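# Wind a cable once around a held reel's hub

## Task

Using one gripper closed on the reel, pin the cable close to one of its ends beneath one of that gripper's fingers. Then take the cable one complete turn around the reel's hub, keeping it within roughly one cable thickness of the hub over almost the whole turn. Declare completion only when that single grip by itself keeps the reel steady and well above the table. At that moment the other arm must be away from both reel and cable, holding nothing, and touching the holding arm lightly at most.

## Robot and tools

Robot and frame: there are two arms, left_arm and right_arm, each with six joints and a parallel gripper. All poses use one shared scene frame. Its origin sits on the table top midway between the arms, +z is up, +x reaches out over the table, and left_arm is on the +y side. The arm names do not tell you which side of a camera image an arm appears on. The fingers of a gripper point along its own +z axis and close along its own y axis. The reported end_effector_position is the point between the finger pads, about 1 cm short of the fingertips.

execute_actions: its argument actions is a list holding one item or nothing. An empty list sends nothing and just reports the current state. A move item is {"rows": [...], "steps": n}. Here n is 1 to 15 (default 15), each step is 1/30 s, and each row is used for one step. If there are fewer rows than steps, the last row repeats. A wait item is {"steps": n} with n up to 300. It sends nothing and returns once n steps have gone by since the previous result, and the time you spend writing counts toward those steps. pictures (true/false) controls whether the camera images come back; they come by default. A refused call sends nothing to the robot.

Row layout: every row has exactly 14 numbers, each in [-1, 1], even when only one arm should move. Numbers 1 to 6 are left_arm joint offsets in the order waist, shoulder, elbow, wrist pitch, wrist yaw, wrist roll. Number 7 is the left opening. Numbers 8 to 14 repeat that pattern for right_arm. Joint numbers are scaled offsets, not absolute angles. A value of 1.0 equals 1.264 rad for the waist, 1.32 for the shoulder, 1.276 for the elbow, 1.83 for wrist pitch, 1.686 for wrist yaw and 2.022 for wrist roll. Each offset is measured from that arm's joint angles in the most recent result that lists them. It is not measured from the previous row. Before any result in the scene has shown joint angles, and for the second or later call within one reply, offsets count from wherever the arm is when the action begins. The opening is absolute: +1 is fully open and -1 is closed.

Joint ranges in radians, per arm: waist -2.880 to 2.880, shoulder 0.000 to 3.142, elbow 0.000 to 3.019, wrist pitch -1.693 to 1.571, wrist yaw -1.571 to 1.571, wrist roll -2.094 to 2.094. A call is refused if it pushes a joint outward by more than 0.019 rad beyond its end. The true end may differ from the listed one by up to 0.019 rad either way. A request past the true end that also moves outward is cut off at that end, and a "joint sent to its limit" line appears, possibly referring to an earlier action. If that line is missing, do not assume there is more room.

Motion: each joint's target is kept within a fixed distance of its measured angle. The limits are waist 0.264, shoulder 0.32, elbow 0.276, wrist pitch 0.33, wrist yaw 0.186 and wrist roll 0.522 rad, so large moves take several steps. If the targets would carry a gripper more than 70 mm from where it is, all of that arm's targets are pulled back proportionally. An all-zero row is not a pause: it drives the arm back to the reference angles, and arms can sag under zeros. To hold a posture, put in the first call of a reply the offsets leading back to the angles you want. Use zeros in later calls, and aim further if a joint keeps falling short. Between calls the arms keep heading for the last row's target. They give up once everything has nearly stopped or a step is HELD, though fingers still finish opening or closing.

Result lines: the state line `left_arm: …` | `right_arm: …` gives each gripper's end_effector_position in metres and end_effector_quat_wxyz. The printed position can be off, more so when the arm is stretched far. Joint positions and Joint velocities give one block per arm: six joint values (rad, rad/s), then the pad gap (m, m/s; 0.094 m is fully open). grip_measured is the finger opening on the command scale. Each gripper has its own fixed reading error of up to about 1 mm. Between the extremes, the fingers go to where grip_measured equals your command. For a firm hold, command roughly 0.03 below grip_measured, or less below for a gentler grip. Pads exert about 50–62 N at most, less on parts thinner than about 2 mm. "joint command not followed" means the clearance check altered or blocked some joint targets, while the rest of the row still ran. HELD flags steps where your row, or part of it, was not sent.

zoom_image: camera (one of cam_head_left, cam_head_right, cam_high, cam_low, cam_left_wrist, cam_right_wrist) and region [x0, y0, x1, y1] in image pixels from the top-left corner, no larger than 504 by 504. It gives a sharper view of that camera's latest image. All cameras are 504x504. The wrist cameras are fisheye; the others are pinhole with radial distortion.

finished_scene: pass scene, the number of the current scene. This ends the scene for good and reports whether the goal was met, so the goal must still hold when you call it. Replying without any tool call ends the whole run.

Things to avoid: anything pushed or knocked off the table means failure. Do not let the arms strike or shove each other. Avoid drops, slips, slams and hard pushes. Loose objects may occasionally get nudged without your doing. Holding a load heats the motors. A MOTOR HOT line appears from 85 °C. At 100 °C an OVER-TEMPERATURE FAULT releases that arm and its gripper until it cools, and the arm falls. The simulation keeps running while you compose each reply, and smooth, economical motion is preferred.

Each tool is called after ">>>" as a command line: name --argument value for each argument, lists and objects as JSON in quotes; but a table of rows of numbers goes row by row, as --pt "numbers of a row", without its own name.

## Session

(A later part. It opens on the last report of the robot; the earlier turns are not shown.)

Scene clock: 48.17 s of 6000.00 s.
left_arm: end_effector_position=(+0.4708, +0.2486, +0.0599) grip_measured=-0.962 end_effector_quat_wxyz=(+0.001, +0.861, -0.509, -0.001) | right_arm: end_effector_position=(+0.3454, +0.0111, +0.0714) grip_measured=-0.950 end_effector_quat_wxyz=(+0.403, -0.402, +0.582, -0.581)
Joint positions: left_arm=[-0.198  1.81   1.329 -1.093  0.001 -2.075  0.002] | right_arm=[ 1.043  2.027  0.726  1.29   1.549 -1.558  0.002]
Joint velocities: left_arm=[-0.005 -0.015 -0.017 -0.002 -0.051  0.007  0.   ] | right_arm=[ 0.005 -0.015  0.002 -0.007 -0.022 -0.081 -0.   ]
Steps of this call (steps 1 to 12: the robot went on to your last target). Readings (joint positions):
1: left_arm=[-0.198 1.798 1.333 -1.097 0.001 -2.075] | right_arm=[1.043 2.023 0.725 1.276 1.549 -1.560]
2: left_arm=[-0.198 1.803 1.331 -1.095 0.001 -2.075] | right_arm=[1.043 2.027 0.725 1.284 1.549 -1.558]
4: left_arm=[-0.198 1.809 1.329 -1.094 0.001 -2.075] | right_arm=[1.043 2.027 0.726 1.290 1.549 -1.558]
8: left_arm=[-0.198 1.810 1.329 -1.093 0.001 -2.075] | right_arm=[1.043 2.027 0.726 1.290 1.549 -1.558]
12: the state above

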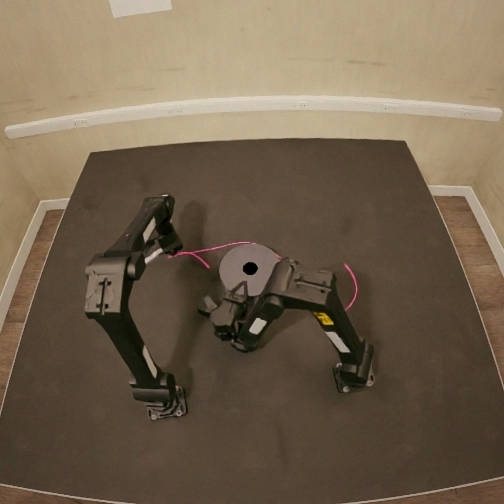

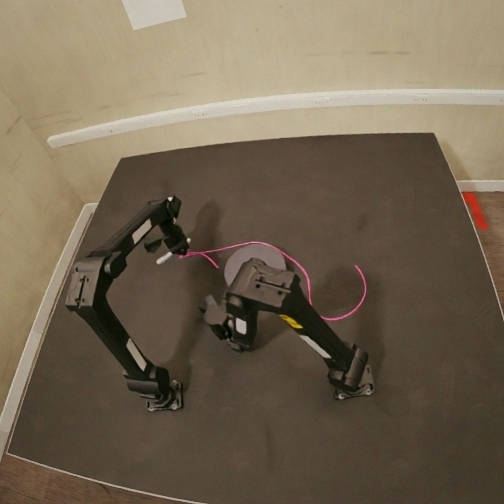

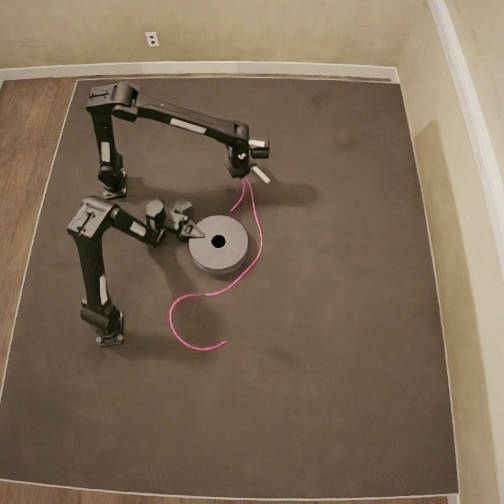

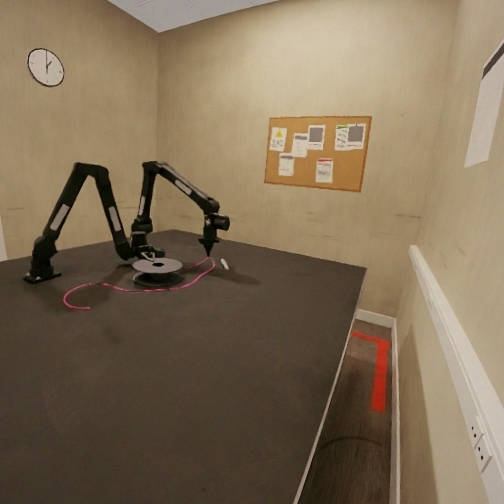

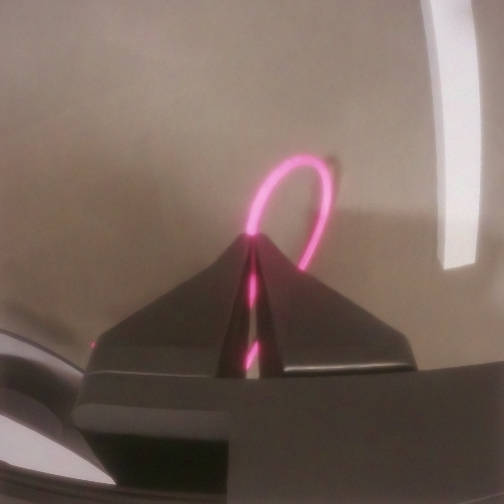

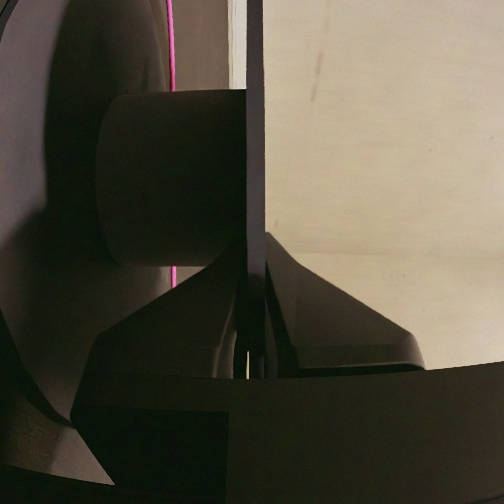

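>>> execute_actions --actions '[{"rows":[[0.002,-0.012,-0.008,0.003,0.012,-0.004,-0.975,0,0,0.01,0.005,0,0,-0.95],[0.005,-0.02,-0.02,0.008,0.026,-0.004,-0.975,0,0,0.01,0.005,0,0,-0.92],[0.008,-0.028,-0.035,0.013,0.042,-0.004,-0.975,0,0,0.01,0.005,0,0,-0.88],[0.011,-0.036,-0.051,0.019,0.058,-0.004,-0.975,0,0,0.01,0.005,0,0,-0.83],[0.014,-0.044,-0.067,0.025,0.074,-0.004,-0.975,0,0,0.01,0.005,0,0,-0.78],[0.017,-0.052,-0.083,0.031,0.09,-0.004,-0.975,0,0,0.01,0.005,0,0,-0.73],[0.02,-0.06,-0.099,0.037,0.106,-0.004,-0.975,0,0,0.01,0.005,0,0,-0.68],[0.023,-0.068,-0.115,0.043,0.122,-0.004,-0.975,0,0,0.01,0.005,0,0,-0.63],[0.026,-0.076,-0.131,0.049,0.138,-0.004,-0.975,0,0,0.01,0.005,0,0,-0.58],[0.029,-0.084,-0.147,0.055,0.154,-0.004,-0.975,0,0,0.01,0.005,0,0,-0.53],[0.032,-0.092,-0.163,0.061,0.168,-0.004,-0.975,0,0,0.01,0.005,0,0,-0.48],[0.035,-0.099,-0.178,0.066,0.18,-0.004,-0.975,0,0,0.01,0.005,0,0,-0.43],[0.037,-0.105,-0.19,0.07,0.19,-0.004,-0.975,0,0,0.01,0.005,0,0,-0.38],[0.039,-0.109,-0.199,0.073,0.196,-0.004,-0.975,0,0,0.01,0.005,0,0,-0.33],[0.04,-0.11,-0.204,0.075,0.198,-0.004,-0.975,0,0,0.01,0.005,0,0,-0.30]],"steps":15}]' --pictures false

>>> execute_actions --actions '[{"steps":14}]'

>>> zoom_image --camera "cam_low" --region '[110, 210, 250, 300]'

>>> zoom_image --camera "cam_high" --region '[140, 150, 300, 310]'

Scene clock: 55.03 s of 6000.00 s.
left_arm: end_effector_position=(+0.4072, +0.2110, +0.0525) grip_measured=-0.962 end_effector_quat_wxyz=(+0.136, +0.858, -0.487, +0.088) | right_arm: end_effector_position=(+0.3454, +0.0111, +0.0714) grip_measured=-0.316 end_effector_quat_wxyz=(+0.403, -0.402, +0.582, -0.581)
Joint positions: left_arm=[-0.16   1.677  1.094 -0.979  0.325 -2.075  0.002] | right_arm=[ 1.043  2.027  0.726  1.29   1.549 -1.558  0.032]
Joint velocities: left_arm=[ 0.112 -0.181 -0.349  0.139  0.139 -0.007  0.   ] | right_arm=[ 0.005  0.005 -0.002  0.002  0.022  0.037  0.029]
Steps of this call (steps 1 to 30: the robot went on to your last target; steps 31 to 191: nothing new was sent; steps 192 to 206: all 15 steps of this action). Readings (joint positions):
192: left_arm=[-0.198 1.809 1.329 -1.093 0.009 -2.075] | right_arm=[1.043 2.027 0.726 1.290 1.549 -1.558]
193: left_arm=[-0.198 1.808 1.327 -1.091 0.026 -2.075] | right_arm=[1.043 2.027 0.726 1.290 1.549 -1.558]
195: left_arm=[-0.198 1.797 1.307 -1.078 0.075 -2.075] | right_arm=[1.043 2.027 0.726 1.290 1.549 -1.558]
199: left_arm=[-0.192 1.751 1.226 -1.042 0.182 -2.075] | right_arm=[1.043 2.027 0.726 1.290 1.549 -1.558]
206: the state above

Scene clock: 55.50 s of 6000.00 s.
left_arm: end_effector_position=(+0.4032, +0.2132, +0.0504) grip_measured=-0.962 end_effector_quat_wxyz=(+0.137, +0.860, -0.484, +0.091) | right_arm: end_effector_position=(+0.3454, +0.0111, +0.0714) grip_measured=-0.302 end_effector_quat_wxyz=(+0.403, -0.402, +0.582, -0.581)
Joint positions: left_arm=[-0.153  1.67   1.076 -0.966  0.331 -2.075  0.002] | right_arm=[ 1.043  2.027  0.726  1.29   1.549 -1.558  0.033]
Joint velocities: left_arm=[ 0.005 -0.015  0.002  0.002 -0.007 -0.022  0.001] | right_arm=[-0.015 -0.005 -0.032  0.022  0.007 -0.022  0.   ]
Steps of this call (steps 1 to 14: the robot went on to your last target). Readings (joint positions):
1: left_arm=[-0.157 1.672 1.084 -0.976 0.328 -2.075] | right_arm=[1.043 2.027 0.726 1.290 1.549 -1.558]
2: left_arm=[-0.155 1.670 1.078 -0.974 0.330 -2.075] | right_arm=[1.043 2.027 0.726 1.290 1.549 -1.558]
4: left_arm=[-0.153 1.670 1.076 -0.971 0.330 -2.075] | right_arm=[1.043 2.027 0.726 1.290 1.549 -1.558]
8: left_arm=[-0.153 1.670 1.076 -0.966 0.331 -2.075] | right_arm=[1.043 2.027 0.726 1.290 1.549 -1.558]
14: the state above

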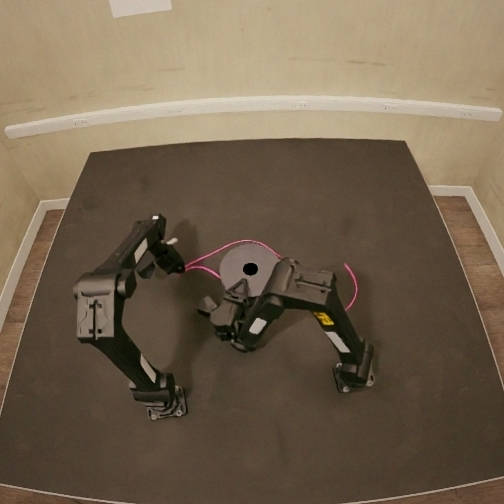

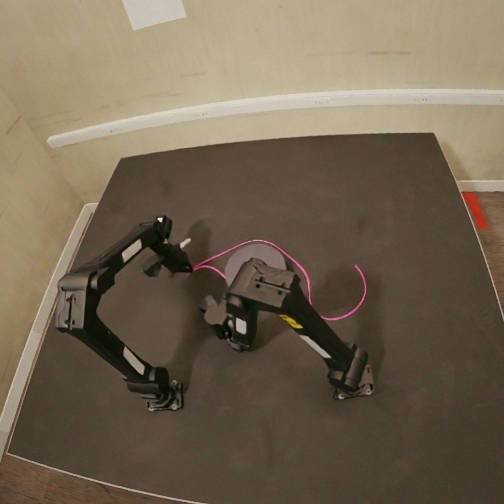

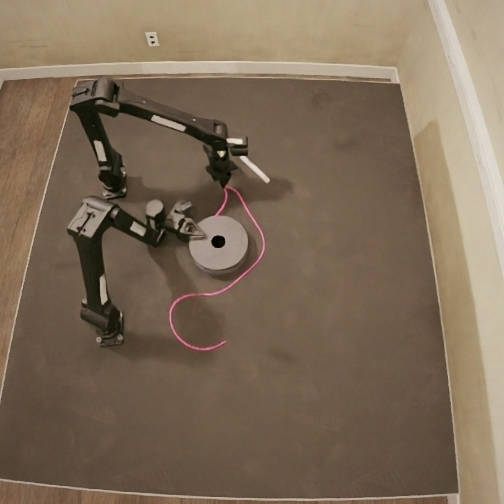

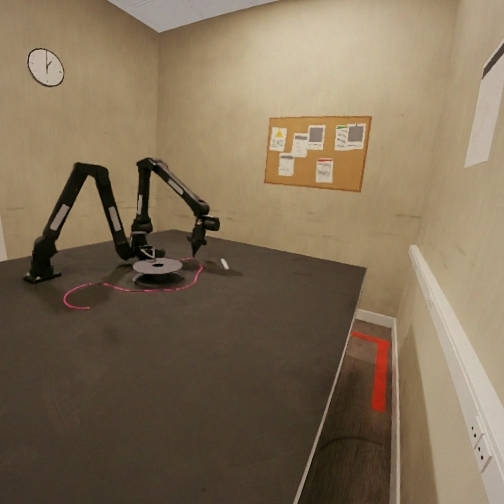

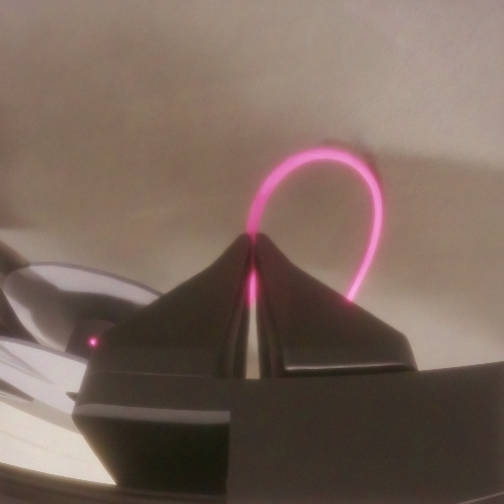

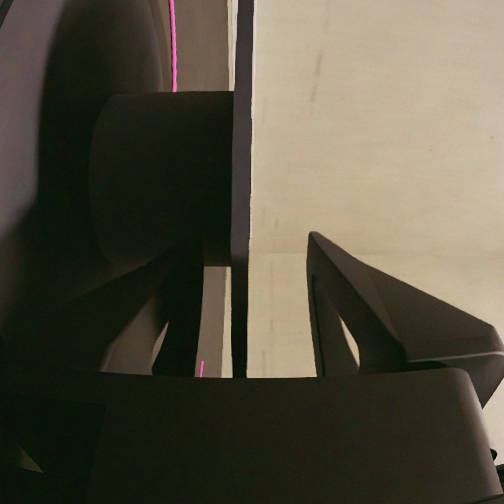

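Region (110, 210, 250, 300) of cam_low's 504x504 image, scaled by 3.600, with more detail than that image has; it fills the top 324 rows of this view, and the rest is white.

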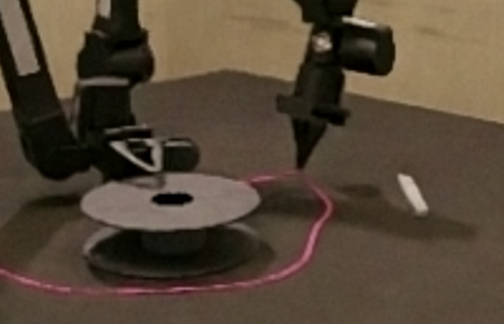

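Region (140, 150, 300, 310) of cam_high's 504x504 image, scaled by 3.150, with more detail than that image has.

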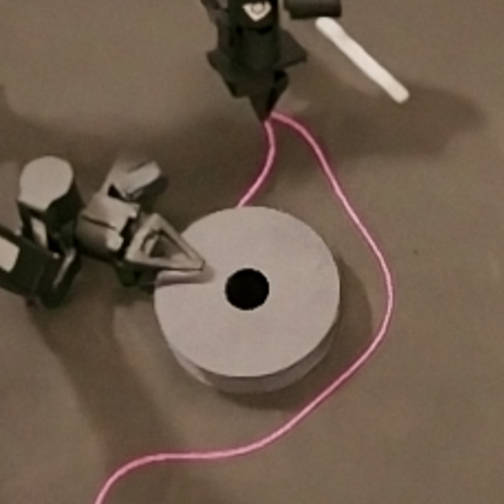

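>>> execute_actions --actions '[{"rows":[[-0.005,0,0.01,0,0,-0.004,-0.975,0,0.002,0.01,0.006,0,0,-0.29],[-0.012,0,0.01,0,0,-0.004,-0.975,0,0.004,0.01,0.007,0,0,-0.28],[-0.02,0,0.01,0,0,-0.004,-0.975,0,0.006,0.01,0.008,0,0,-0.27],[-0.028,0,0.01,0,0,-0.004,-0.975,0,0.008,0.01,0.009,0,0,-0.26],[-0.036,0,0.01,0,0,-0.004,-0.975,0,0.01,0.01,0.01,0,0,-0.25],[-0.044,0,0.01,0,0,-0.004,-0.975,0,0.011,0.01,0.011,0,0,-0.24],[-0.052,0,0.01,0,0,-0.004,-0.975,0,0.012,0.01,0.012,0,0,-0.23],[-0.06,0,0.01,0,0,-0.004,-0.975,0,0.013,0.01,0.013,0,0,-0.22],[-0.068,0,0.01,0,0,-0.004,-0.975,0,0.014,0.01,0.014,0,0,-0.21],[-0.076,0,0.01,0,0,-0.004,-0.975,0,0.015,0.01,0.015,0,0,-0.20],[-0.084,0,0.01,0,0,-0.004,-0.975,0,0.016,0.01,0.016,0,0,-0.19],[-0.091,0,0.01,0,0,-0.004,-0.975,0,0.016,0.01,0.017,0,0,-0.18],[-0.097,0,0.01,0,0,-0.004,-0.975,0,0.016,0.01,0.018,0,0,-0.17],[-0.102,0,0.01,0,0,-0.004,-0.975,0,0.016,0.01,0.018,0,0,-0.16],[-0.104,0,0.01,0,0,-0.004,-0.975,0,0.016,0.01,0.018,0,0,-0.15]],"steps":15}]' --pictures false

>>> execute_actions --actions '[{"steps":12}]'

Scene clock: 58.23 s of 6000.00 s.
left_arm: end_effector_position=(+0.3955, +0.1594, +0.0504) grip_measured=-0.962 end_effector_quat_wxyz=(+0.143, +0.829, -0.535, +0.083) | right_arm: end_effector_position=(+0.3454, +0.0112, +0.0728) grip_measured=-0.156 end_effector_quat_wxyz=(+0.408, -0.397, +0.585, -0.578)
Joint positions: left_arm=[-0.274  1.67   1.076 -0.966  0.331 -2.075  0.002] | right_arm=[ 1.043  2.027  0.726  1.307  1.549 -1.558  0.04 ]
Joint velocities: left_arm=[-0.259  0.005 -0.002 -0.002  0.051  0.007 -0.   ] | right_arm=[ 0.005  0.005 -0.002  0.017 -0.037  0.037  0.007]
Steps of this call (steps 1 to 30: the robot went on to your last target; steps 31 to 67: nothing new was sent; steps 68 to 82: all 15 steps of this action). Readings (joint positions):
68: left_arm=[-0.153 1.670 1.076 -0.966 0.331 -2.075] | right_arm=[1.043 2.027 0.726 1.290 1.549 -1.558]
69: left_arm=[-0.153 1.670 1.076 -0.966 0.331 -2.075] | right_arm=[1.043 2.027 0.726 1.290 1.549 -1.558]
71: left_arm=[-0.157 1.670 1.076 -0.966 0.331 -2.075] | right_arm=[1.043 2.027 0.726 1.290 1.549 -1.558]
75: left_arm=[-0.189 1.670 1.076 -0.966 0.331 -2.075] | right_arm=[1.043 2.027 0.726 1.295 1.549 -1.558]
82: the state above

Scene clock: 58.63 s of 6000.00 s.
left_arm: end_effector_position=(+0.3941, +0.1529, +0.0504) grip_measured=-0.962 end_effector_quat_wxyz=(+0.143, +0.825, -0.541, +0.082) | right_arm: end_effector_position=(+0.3454, +0.0112, +0.0729) grip_measured=-0.152 end_effector_quat_wxyz=(+0.408, -0.397, +0.585, -0.577)
Joint positions: left_arm=[-0.289  1.67   1.076 -0.966  0.331 -2.075  0.002] | right_arm=[ 1.043  2.027  0.726  1.308  1.549 -1.558  0.04 ]
Joint velocities: left_arm=[-0.005 -0.005 -0.022 -0.017 -0.022 -0.022 -0.001] | right_arm=[ 0.005 -0.005 -0.007 -0.012 -0.007 -0.022 -0.001]
Steps of this call (steps 1 to 12: the robot went on to your last target). Readings (joint positions):
1: left_arm=[-0.282 1.670 1.076 -0.966 0.331 -2.075] | right_arm=[1.043 2.027 0.726 1.307 1.549 -1.558]
2: left_arm=[-0.287 1.670 1.076 -0.966 0.331 -2.075] | right_arm=[1.043 2.027 0.726 1.308 1.549 -1.558]
4: left_arm=[-0.289 1.670 1.076 -0.966 0.331 -2.075] | right_arm=[1.043 2.027 0.726 1.308 1.549 -1.558]
8: left_arm=[-0.289 1.670 1.076 -0.966 0.331 -2.075] | right_arm=[1.043 2.027 0.726 1.308 1.549 -1.558]
12: the state above

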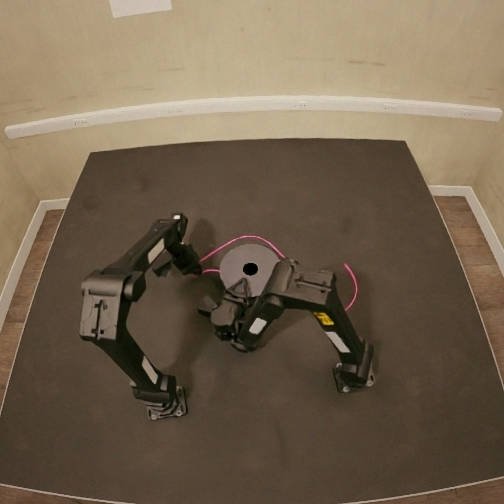

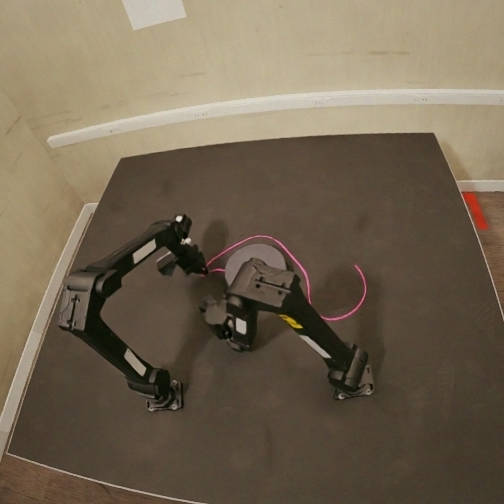

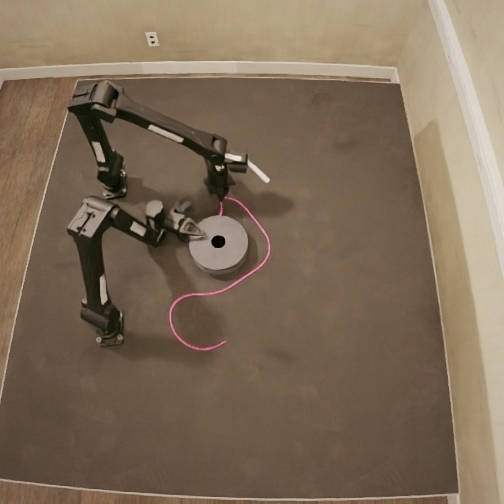

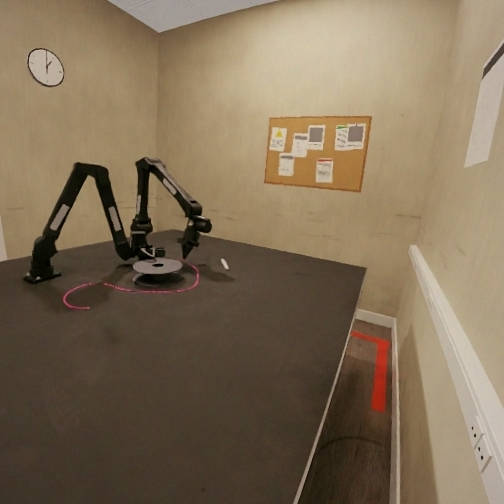

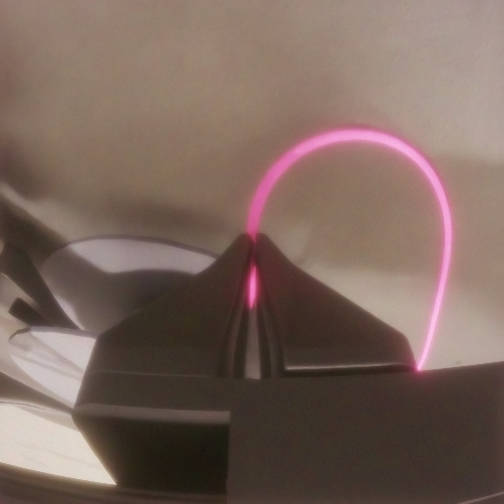

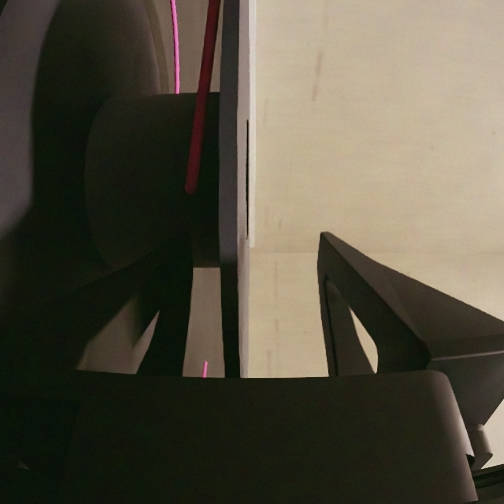

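>>> execute_actions --actions '[{"rows":[[0,0,0.01,0,0,-0.004,-0.975,0,0.01,0.01,-0.006,0,0.005,-0.15],[0,0,0.01,0,0,-0.004,-0.975,0,0.01,0.01,-0.012,0,0.01,-0.15],[0,0,0.01,0,0,-0.004,-0.975,0,0.01,0.01,-0.018,0,0.015,-0.15],[-0.004,0,0.01,0,0,-0.004,-0.975,0,0.01,0.01,-0.024,0,0.02,-0.15],[-0.008,0,0.01,0,0,-0.004,-0.975,0,0.01,0.01,-0.03,0,0.025,-0.15],[-0.013,0,0.01,0,0,-0.004,-0.975,0,0.01,0.01,-0.036,0,0.03,-0.15],[-0.018,0,0.01,0,0,-0.004,-0.975,0,0.01,0.01,-0.04,0,0.032,-0.15],[-0.023,0,0.01,0,0,-0.004,-0.975,0,0.01,0.01,-0.04,0,0.032,-0.15],[-0.028,0,0.01,0,0,-0.004,-0.975,0,0.01,0.01,-0.04,0,0.032,-0.15],[-0.033,0,0.01,0,0,-0.004,-0.975,0,0.01,0.01,-0.04,0,0.032,-0.15],[-0.038,0,0.01,0,0,-0.004,-0.975,0,0.01,0.01,-0.04,0,0.032,-0.15],[-0.042,0,0.01,0,0,-0.004,-0.975,0,0.01,0.01,-0.04,0,0.032,-0.15],[-0.045,0,0.01,0,0,-0.004,-0.975,0,0.01,0.01,-0.04,0,0.032,-0.15],[-0.047,0,0.01,0,0,-0.004,-0.975,0,0.01,0.01,-0.04,0,0.032,-0.15],[-0.048,0,0.01,0,0,-0.004,-0.975,0,0.01,0.01,-0.04,0,0.032,-0.15]],"steps":15}]' --pictures false

>>> execute_actions --actions '[{"steps":10}]'

Scene clock: 61.00 s of 6000.00 s.
left_arm: end_effector_position=(+0.3890, +0.1322, +0.0504) grip_measured=-0.962 end_effector_quat_wxyz=(+0.145, +0.812, -0.560, +0.078) | right_arm: end_effector_position=(+0.3454, +0.0110, +0.0680) grip_measured=-0.152 end_effector_quat_wxyz=(+0.404, -0.401, +0.583, -0.580)
Joint positions: left_arm=[-0.336  1.67   1.076 -0.966  0.331 -2.075  0.002] | right_arm=[ 1.043  2.027  0.726  1.246  1.549 -1.511  0.04 ]
Joint velocities: left_arm=[-0.181  0.005 -0.007 -0.002 -0.081 -0.007 -0.   ] | right_arm=[-0.015  0.005  0.012 -0.017  0.022  0.022 -0.001]
Steps of this call (steps 1 to 30: the robot went on to your last target; steps 31 to 56: nothing new was sent; steps 57 to 71: all 15 steps of this action). Readings (joint positions):
57: left_arm=[-0.289 1.670 1.076 -0.966 0.331 -2.075] | right_arm=[1.043 2.027 0.726 1.308 1.549 -1.558]
58: left_arm=[-0.289 1.670 1.076 -0.966 0.331 -2.075] | right_arm=[1.043 2.027 0.726 1.306 1.549 -1.557]
60: left_arm=[-0.289 1.670 1.076 -0.966 0.331 -2.075] | right_arm=[1.043 2.027 0.726 1.292 1.549 -1.550]
64: left_arm=[-0.292 1.670 1.076 -0.966 0.331 -2.075] | right_arm=[1.043 2.027 0.726 1.256 1.549 -1.527]
71: the state above

Scene clock: 61.33 s of 6000.00 s.
left_arm: end_effector_position=(+0.3874, +0.1268, +0.0504) grip_measured=-0.962 end_effector_quat_wxyz=(+0.146, +0.808, -0.565, +0.077) | right_arm: end_effector_position=(+0.3454, +0.0110, +0.0680) grip_measured=-0.152 end_effector_quat_wxyz=(+0.405, -0.400, +0.583, -0.579)
Joint positions: left_arm=[-0.349  1.67   1.076 -0.966  0.331 -2.075  0.002] | right_arm=[ 1.043  2.027  0.726  1.246  1.549 -1.508  0.04 ]
Joint velocities: left_arm=[-0.005 -0.015 -0.002 -0.002 -0.022 -0.051  0.   ] | right_arm=[-0.015  0.005 -0.002 -0.007  0.051 -0.051 -0.   ]
Steps of this call (steps 1 to 10: the robot went on to your last target). Readings (joint positions):
1: left_arm=[-0.342 1.670 1.076 -0.966 0.331 -2.075] | right_arm=[1.043 2.027 0.726 1.246 1.549 -1.510]
2: left_arm=[-0.346 1.670 1.076 -0.966 0.331 -2.075] | right_arm=[1.043 2.027 0.726 1.246 1.549 -1.510]
4: left_arm=[-0.349 1.670 1.076 -0.966 0.331 -2.075] | right_arm=[1.043 2.027 0.726 1.246 1.549 -1.509]
8: left_arm=[-0.349 1.670 1.076 -0.966 0.331 -2.075] | right_arm=[1.043 2.027 0.726 1.246 1.549 -1.508]
10: the state above

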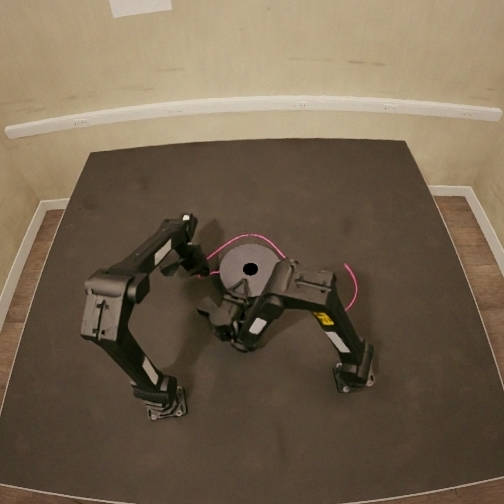

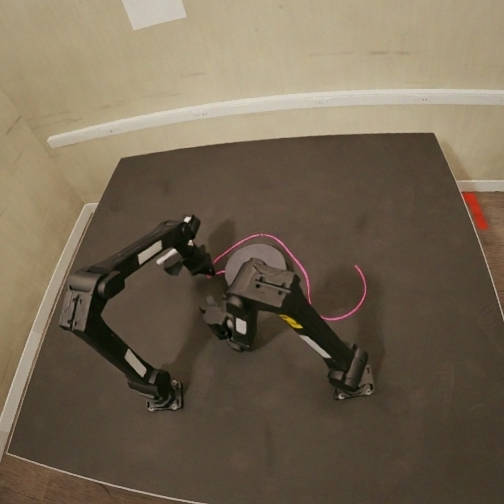

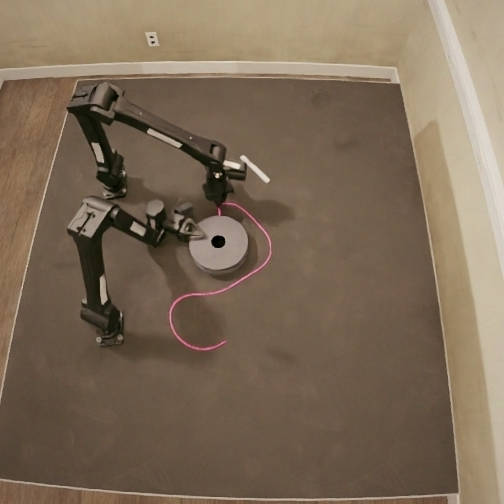

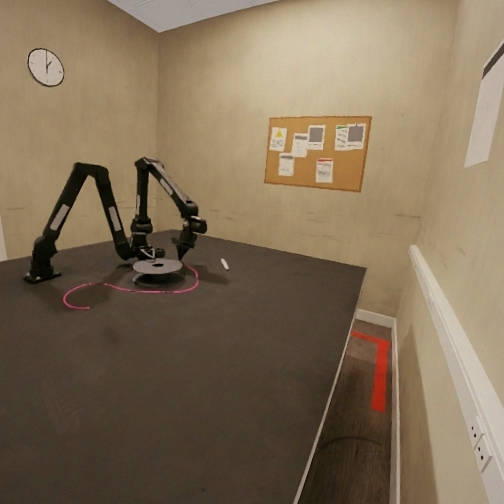

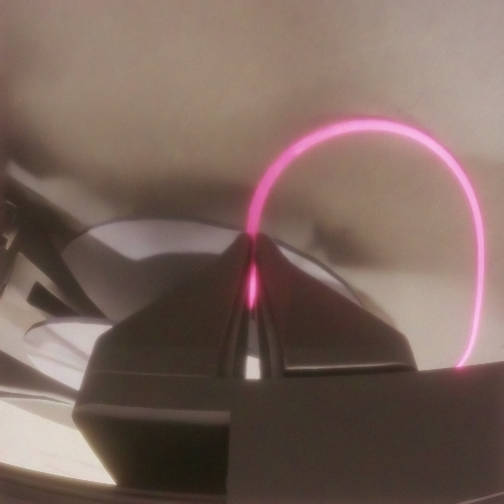

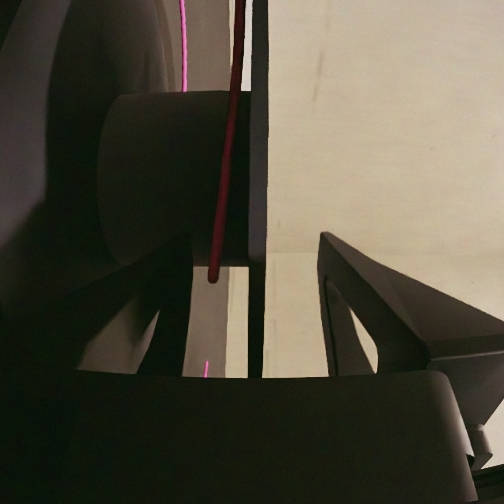

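>>> execute_actions --actions '[{"rows":[[-0.004,0,0.01,0,0,-0.004,-0.975,0,0,0.01,0,0,0,-0.15],[-0.008,0,0.01,0,0,-0.004,-0.975,0,0,0.01,0,0,0,-0.15],[-0.013,0,0.01,0,0,-0.004,-0.975,0,0,0.01,0,0,0,-0.15],[-0.018,0,0.01,0,0,-0.004,-0.975,0,0,0.01,0,0,0,-0.15],[-0.023,0,0.01,0,0,-0.004,-0.975,0,0,0.01,0,0,0,-0.15],[-0.028,0,0.01,0,0,-0.004,-0.975,0,0,0.01,0,0,0,-0.15],[-0.033,0,0.01,0,0,-0.004,-0.975,0,0,0.01,0,0,0,-0.15],[-0.038,0,0.01,0,0,-0.004,-0.975,0,0,0.01,0,0,0,-0.15],[-0.042,0,0.01,0,0,-0.004,-0.975,0,0,0.01,0,0,0,-0.15],[-0.046,0,0.01,0,0,-0.004,-0.975,0,0,0.01,0,0,0,-0.15],[-0.049,0,0.01,0,0,-0.004,-0.975,0,0,0.01,0,0,0,-0.15],[-0.051,0,0.01,0,0,-0.004,-0.975,0,0,0.01,0,0,0,-0.15],[-0.053,0,0.01,0,0,-0.004,-0.975,0,0,0.01,0,0,0,-0.15]],"steps":15}]' --pictures false

>>> execute_actions --actions '[{"steps":8}]'

Scene clock: 63.63 s of 6000.00 s.
left_arm: end_effector_position=(+0.3787, +0.0997, +0.0504) grip_measured=-0.962 end_effector_quat_wxyz=(+0.148, +0.790, -0.591, +0.073) | right_arm: end_effector_position=(+0.3454, +0.0110, +0.0680) grip_measured=-0.152 end_effector_quat_wxyz=(+0.405, -0.400, +0.583, -0.579)
Joint positions: left_arm=[-0.412  1.67   1.076 -0.966  0.331 -2.075  0.002] | right_arm=[ 1.043  2.027  0.726  1.246  1.549 -1.507  0.04 ]
Joint velocities: left_arm=[-0.093  0.005 -0.002  0.002 -0.051 -0.007  0.   ] | right_arm=[-0.005 -0.015  0.002 -0.012 -0.051 -0.037 -0.   ]
Steps of this call (steps 1 to 30: the robot went on to your last target; steps 31 to 54: nothing new was sent; steps 55 to 69: all 15 steps of this action). Readings (joint positions):
55: left_arm=[-0.349 1.670 1.076 -0.966 0.331 -2.075] | right_arm=[1.043 2.027 0.726 1.246 1.549 -1.507]
56: left_arm=[-0.349 1.670 1.076 -0.966 0.331 -2.075] | right_arm=[1.043 2.027 0.726 1.246 1.549 -1.507]
58: left_arm=[-0.350 1.670 1.076 -0.966 0.331 -2.075] | right_arm=[1.043 2.027 0.726 1.246 1.549 -1.507]
62: left_arm=[-0.367 1.670 1.076 -0.966 0.331 -2.075] | right_arm=[1.043 2.027 0.726 1.246 1.549 -1.507]
69: the state above

Scene clock: 63.90 s of 6000.00 s.
left_arm: end_effector_position=(+0.3784, +0.0987, +0.0504) grip_measured=-0.962 end_effector_quat_wxyz=(+0.148, +0.789, -0.592, +0.073) | right_arm: end_effector_position=(+0.3454, +0.0110, +0.0680) grip_measured=-0.152 end_effector_quat_wxyz=(+0.405, -0.400, +0.583, -0.579)
Joint positions: left_arm=[-0.414  1.67   1.076 -0.966  0.331 -2.075  0.002] | right_arm=[ 1.043  2.027  0.726  1.246  1.549 -1.507  0.04 ]
Joint velocities: left_arm=[-0.005 -0.015 -0.017 -0.002 -0.051 -0.037 -0.   ] | right_arm=[-0.024 -0.005  0.002  0.007 -0.007  0.095 -0.001]
Steps of this call (steps 1 to 8: the robot went on to your last target). Readings (joint positions):
1: left_arm=[-0.414 1.670 1.076 -0.966 0.331 -2.075] | right_arm=[1.043 2.027 0.726 1.246 1.549 -1.507]
2: left_arm=[-0.414 1.670 1.076 -0.966 0.331 -2.075] | right_arm=[1.043 2.027 0.726 1.246 1.549 -1.507]
4: left_arm=[-0.414 1.670 1.076 -0.966 0.331 -2.075] | right_arm=[1.043 2.027 0.726 1.246 1.549 -1.507]
8: the state above

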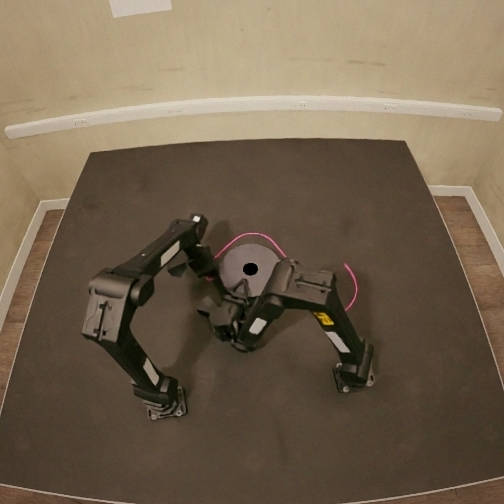

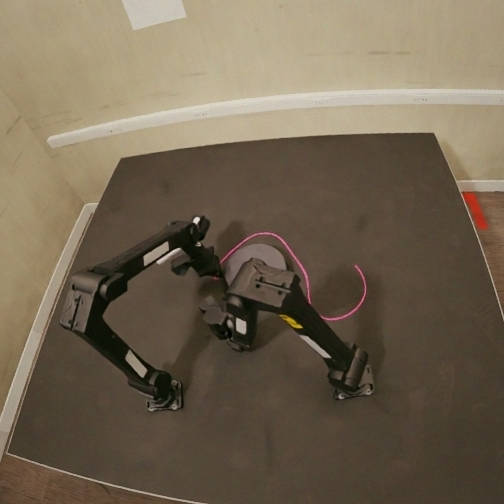

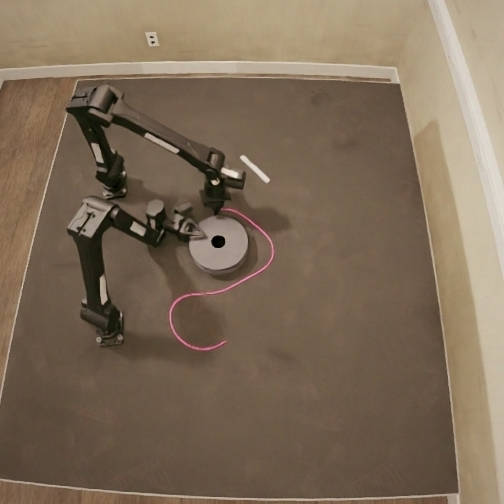

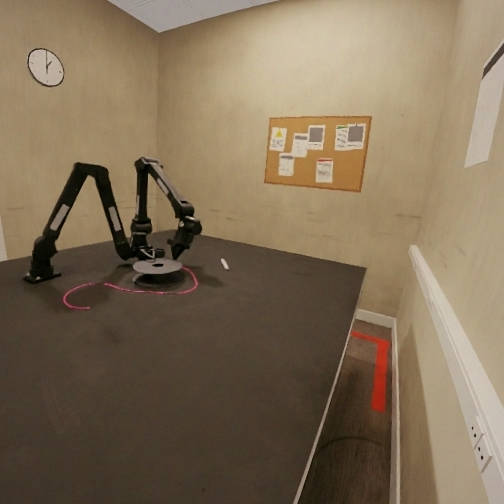

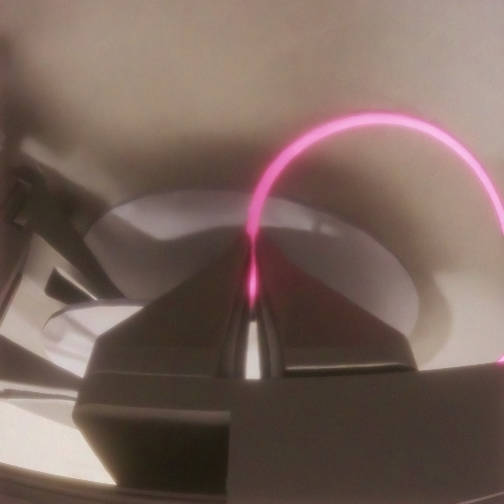

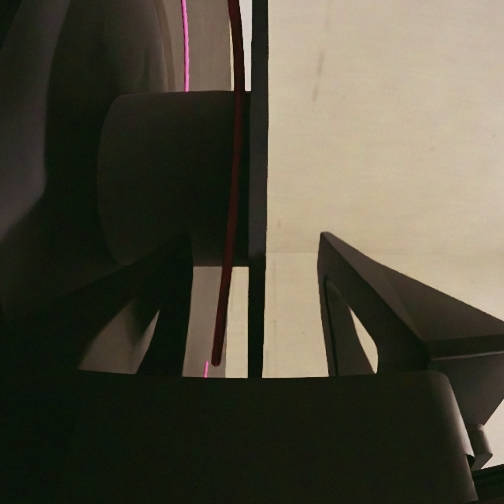

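>>> execute_actions --actions '[{"rows":[[0,0,0.01,0,0,-0.004,-0.975,0,0,0.01,0,0,0,-0.2],[0,0,0.01,0,0,-0.004,-0.975,0,0,0.01,0,0,0,-0.27],[0,0,0.01,0,0,-0.004,-0.975,0,0,0.01,0,0,0,-0.34],[0,0,0.01,0,0,-0.004,-0.975,0,0,0.01,0,0,0,-0.41],[0,0,0.01,0,0,-0.004,-0.975,0,0,0.01,0,0,0,-0.48],[0,0,0.01,0,0,-0.004,-0.975,0,0,0.01,0,0,0,-0.55],[0,0,0.01,0,0,-0.004,-0.975,0,0,0.01,0,0,0,-0.62],[0,0,0.01,0,0,-0.004,-0.975,0,0,0.01,0,0,0,-0.68],[0,0,0.01,0,0,-0.004,-0.975,0,0,0.01,0,0,0,-0.73],[0,0,0.01,0,0,-0.004,-0.975,0,0,0.01,0,0,0,-0.77],[0,0,0.01,0,0,-0.004,-0.975,0,0,0.01,0,0,0,-0.80],[0,0,0.01,0,0,-0.004,-0.975,0,0,0.01,0,0,0,-0.82],[0,0,0.01,0,0,-0.004,-0.975,0,0,0.01,0,0,0,-0.84],[0,0,0.01,0,0,-0.004,-0.975,0,0,0.01,0,0,0,-0.855],[0,0,0.01,0,0,-0.004,-0.975,0,0,0.01,0,0,0,-0.87]],"steps":15}]' --pictures false

>>> execute_actions --actions '[{"rows":[[0,0,0,0,0,0,-0.975,0,0,0,0,0,0,-0.878],[0,0,0,0,0,0,-0.975,0,0,0,0,0,0,-0.885],[0,0,0,0,0,0,-0.975,0,0,0,0,0,0,-0.892],[0,0,0,0,0,0,-0.975,0,0,0,0,0,0,-0.899],[0,0,0,0,0,0,-0.975,0,0,0,0,0,0,-0.906],[0,0,0,0,0,0,-0.975,0,0,0,0,0,0,-0.913],[0,0,0,0,0,0,-0.975,0,0,0,0,0,0,-0.92]],"steps":12}]'

Scene clock: 66.13 s of 6000.00 s.
left_arm: end_effector_position=(+0.3784, +0.0987, +0.0504) grip_measured=-0.962 end_effector_quat_wxyz=(+0.148, +0.789, -0.592, +0.073) | right_arm: end_effector_position=(+0.3454, +0.0110, +0.0680) grip_measured=-0.861 end_effector_quat_wxyz=(+0.405, -0.400, +0.583, -0.579)
Joint positions: left_arm=[-0.414  1.67   1.076 -0.966  0.331 -2.075  0.002] | right_arm=[ 1.043  2.027  0.726  1.246  1.549 -1.507  0.007]
Joint velocities: left_arm=[-0.005 -0.005 -0.002  0.002 -0.022  0.022  0.   ] | right_arm=[ 0.005 -0.005  0.007  0.007 -0.007 -0.022 -0.011]
Steps of this call (steps 1 to 15: the robot went on to your last target; steps 16 to 52: nothing new was sent; steps 53 to 67: all 15 steps of this action). Readings (joint positions):
53: left_arm=[-0.414 1.670 1.076 -0.966 0.331 -2.075] | right_arm=[1.043 2.027 0.726 1.246 1.549 -1.507]
54: left_arm=[-0.414 1.670 1.076 -0.966 0.331 -2.075] | right_arm=[1.043 2.027 0.726 1.246 1.549 -1.507]
56: left_arm=[-0.414 1.670 1.076 -0.966 0.331 -2.075] | right_arm=[1.043 2.027 0.726 1.246 1.549 -1.507]
60: left_arm=[-0.414 1.670 1.076 -0.966 0.331 -2.075] | right_arm=[1.043 2.027 0.726 1.246 1.549 -1.507]
67: the state above

Scene clock: 66.53 s of 6000.00 s.
left_arm: end_effector_position=(+0.3784, +0.0987, +0.0504) grip_measured=-0.962 end_effector_quat_wxyz=(+0.148, +0.789, -0.592, +0.073) | right_arm: end_effector_position=(+0.3454, +0.0110, +0.0680) grip_measured=-0.898 end_effector_quat_wxyz=(+0.405, -0.400, +0.583, -0.579)
Joint positions: left_arm=[-0.414  1.67   1.076 -0.966  0.331 -2.075  0.002] | right_arm=[ 1.043  2.027  0.726  1.246  1.549 -1.507  0.005]
Joint velocities: left_arm=[-0.015 -0.005 -0.007 -0.002  0.007  0.007 -0.   ] | right_arm=[-0.005 -0.005  0.002 -0.032 -0.022  0.037  0.001]
Steps of this call (steps 1 to 12: all 12 steps of this action). Readings (joint positions):
1: left_arm=[-0.414 1.670 1.076 -0.966 0.331 -2.075] | right_arm=[1.043 2.027 0.726 1.246 1.549 -1.507]
2: left_arm=[-0.414 1.670 1.076 -0.966 0.331 -2.075] | right_arm=[1.043 2.027 0.726 1.246 1.549 -1.507]
4: left_arm=[-0.414 1.670 1.076 -0.966 0.331 -2.075] | right_arm=[1.043 2.027 0.726 1.246 1.549 -1.507]
8: left_arm=[-0.414 1.670 1.076 -0.966 0.331 -2.075] | right_arm=[1.043 2.027 0.726 1.246 1.549 -1.507]
12: the state above

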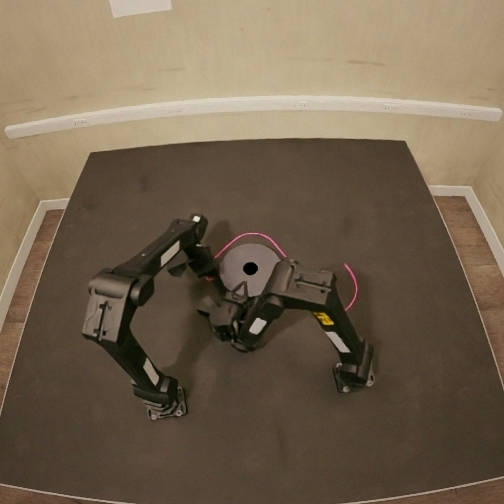

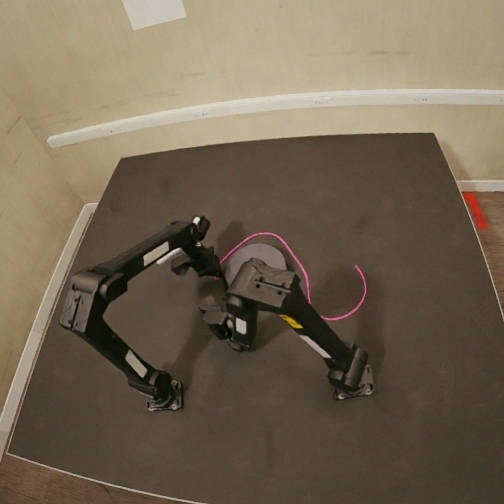

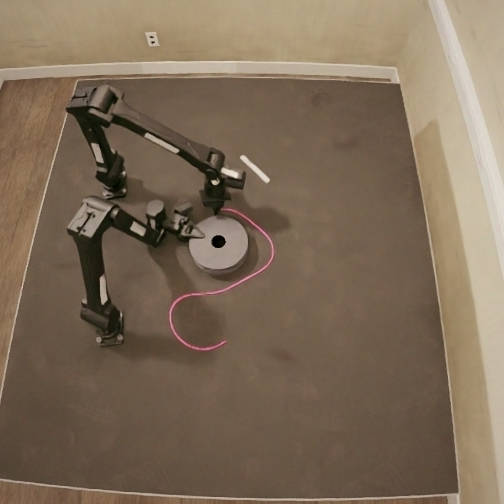

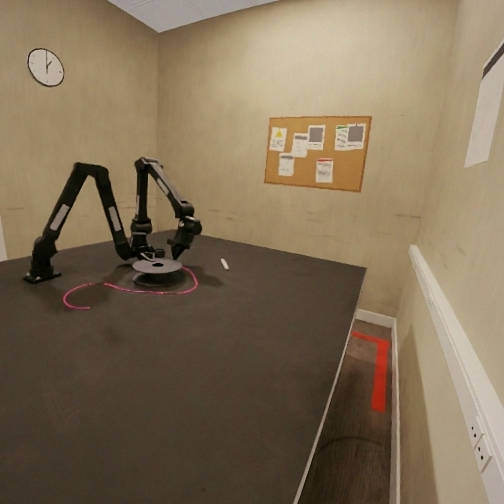

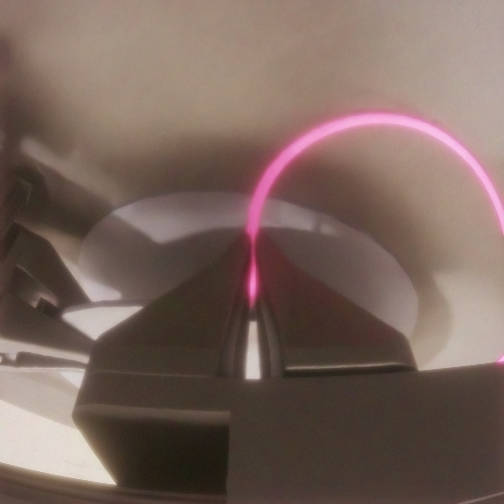

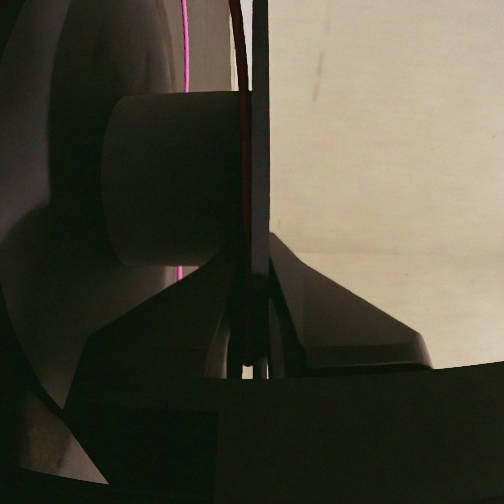

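>>> execute_actions --actions '[{"rows":[[0,0,0.01,0,0,0,-0.93,0,0,0.01,0,0,0,-0.925],[0,0,0.02,0,0,0,-0.86,0,0,0.01,0,0,0,-0.93],[0.003,0,0.03,0,0,0,-0.79,0,0,0.01,0,0,0,-0.93],[0.006,0.005,0.045,-0.002,0,0.01,-0.72,0,0,0.01,0,0,0,-0.93],[0.009,0.015,0.062,-0.006,0,0.03,-0.7,0,0,0.01,0,0,0,-0.93],[0.012,0.028,0.082,-0.011,0,0.06,-0.7,0,0,0.01,0,0,0,-0.93],[0.015,0.043,0.104,-0.016,0,0.10,-0.7,0,0,0.01,0,0,0,-0.93],[0.018,0.059,0.128,-0.022,0,0.14,-0.7,0,0,0.01,0,0,0,-0.93],[0.021,0.075,0.152,-0.028,0,0.18,-0.7,0,0,0.01,0,0,0,-0.93],[0.024,0.091,0.176,-0.033,0,0.22,-0.7,0,0,0.01,0,0,0,-0.93],[0.027,0.107,0.20,-0.039,0,0.26,-0.7,0,0,0.01,0,0,0,-0.93],[0.03,0.123,0.224,-0.044,0,0.30,-0.7,0,0,0.01,0,0,0,-0.93],[0.032,0.139,0.246,-0.05,0,0.34,-0.7,0,0,0.01,0,0,0,-0.93],[0.034,0.155,0.266,-0.055,0,0.38,-0.7,0,0,0.01,0,0,0,-0.93],[0.035,0.17,0.284,-0.06,0,0.42,-0.7,0,0,0.01,0,0,0,-0.93]],"steps":15}]' --pictures false

>>> execute_actions --actions '[{"steps":14}]'

Scene clock: 71.47 s of 6000.00 s.
left_arm: end_effector_position=(+0.4750, +0.0931, +0.0716) grip_measured=-0.701 end_effector_quat_wxyz=(-0.106, -0.611, +0.774, -0.130) | right_arm: end_effector_position=(+0.3454, +0.0110, +0.0680) grip_measured=-0.898 end_effector_quat_wxyz=(+0.405, -0.400, +0.583, -0.579)
Joint positions: left_arm=[-0.386  1.83   1.365 -1.045  0.331 -1.537  0.014] | right_arm=[ 1.043  2.027  0.726  1.246  1.549 -1.507  0.005]
Joint velocities: left_arm=[ 0.132  0.591  0.794 -0.232  0.007  2.    -0.001] | right_arm=[-0.005 -0.015 -0.002 -0.007  0.051 -0.007  0.001]
Steps of this call (steps 1 to 15: the robot went on to your last target; steps 16 to 133: nothing new was sent; steps 134 to 148: all 15 steps of this action). Readings (joint positions):
134: left_arm=[-0.414 1.670 1.076 -0.966 0.331 -2.075] | right_arm=[1.043 2.027 0.726 1.246 1.549 -1.507]
135: left_arm=[-0.414 1.670 1.076 -0.966 0.331 -2.075] | right_arm=[1.043 2.027 0.726 1.246 1.549 -1.507]
137: left_arm=[-0.414 1.670 1.077 -0.966 0.331 -2.073] | right_arm=[1.043 2.027 0.726 1.246 1.549 -1.507]
141: left_arm=[-0.412 1.691 1.130 -0.988 0.331 -1.977] | right_arm=[1.043 2.027 0.726 1.246 1.549 -1.507]
148: the state above

Scene clock: 71.93 s of 6000.00 s.
left_arm: end_effector_position=(+0.4857, +0.0981, +0.0570) grip_measured=-0.701 end_effector_quat_wxyz=(-0.098, -0.501, +0.850, -0.133) | right_arm: end_effector_position=(+0.3454, +0.0110, +0.0680) grip_measured=-0.898 end_effector_quat_wxyz=(+0.405, -0.400, +0.583, -0.579)
Joint positions: left_arm=[-0.373  1.886  1.407 -1.066  0.331 -1.247  0.014] | right_arm=[ 1.043  2.027  0.726  1.246  1.549 -1.507  0.005]
Joint velocities: left_arm=[-0.015  0.005 -0.012  0.007  0.022  0.095 -0.   ] | right_arm=[-0.005  0.005 -0.012  0.022 -0.022  0.037 -0.   ]
Steps of this call (steps 1 to 14: the robot went on to your last target). Readings (joint positions):
1: left_arm=[-0.382 1.849 1.388 -1.051 0.331 -1.476] | right_arm=[1.043 2.027 0.726 1.246 1.549 -1.507]
2: left_arm=[-0.379 1.863 1.402 -1.053 0.331 -1.426] | right_arm=[1.043 2.027 0.726 1.246 1.549 -1.507]
4: left_arm=[-0.374 1.878 1.407 -1.056 0.331 -1.356] | right_arm=[1.043 2.027 0.726 1.246 1.549 -1.507]
8: left_arm=[-0.373 1.886 1.407 -1.066 0.331 -1.284] | right_arm=[1.043 2.027 0.726 1.246 1.549 -1.507]
14: the state above

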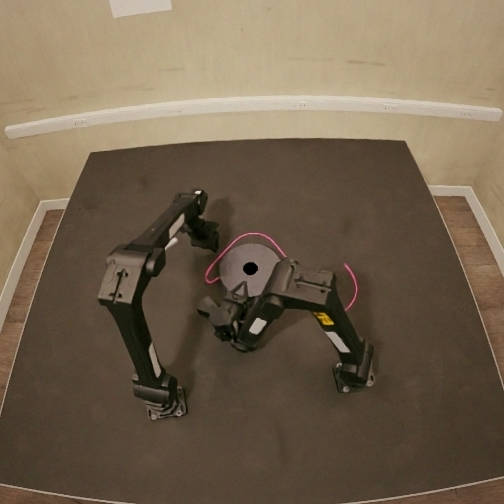

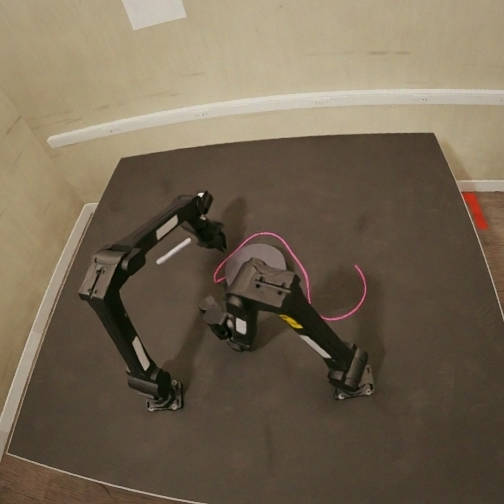

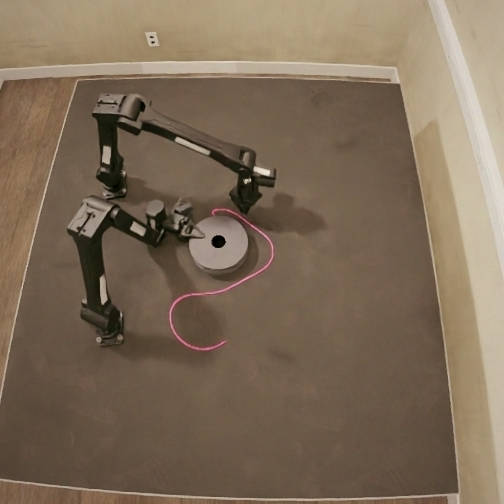

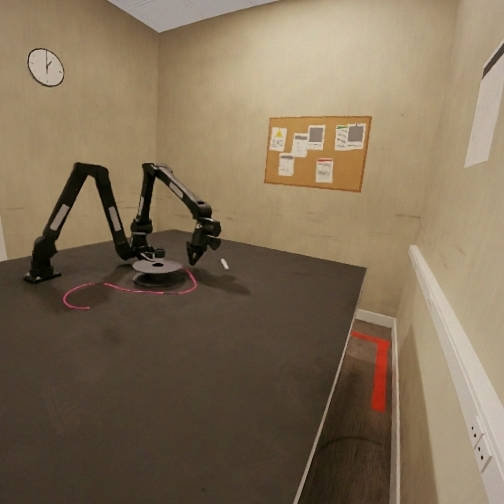

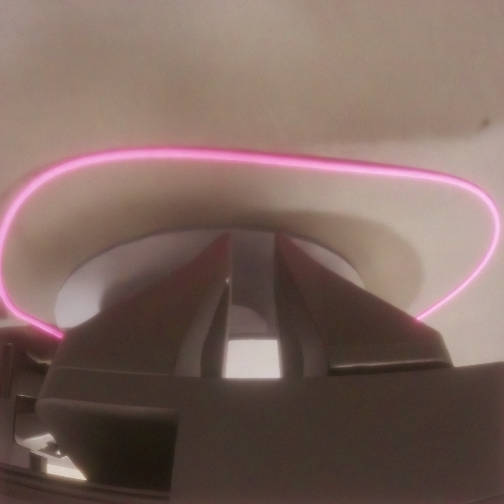

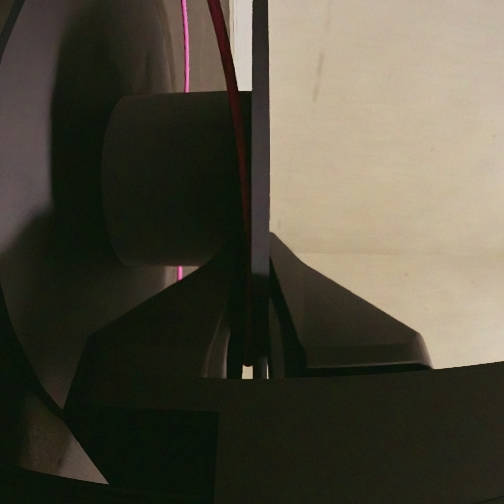

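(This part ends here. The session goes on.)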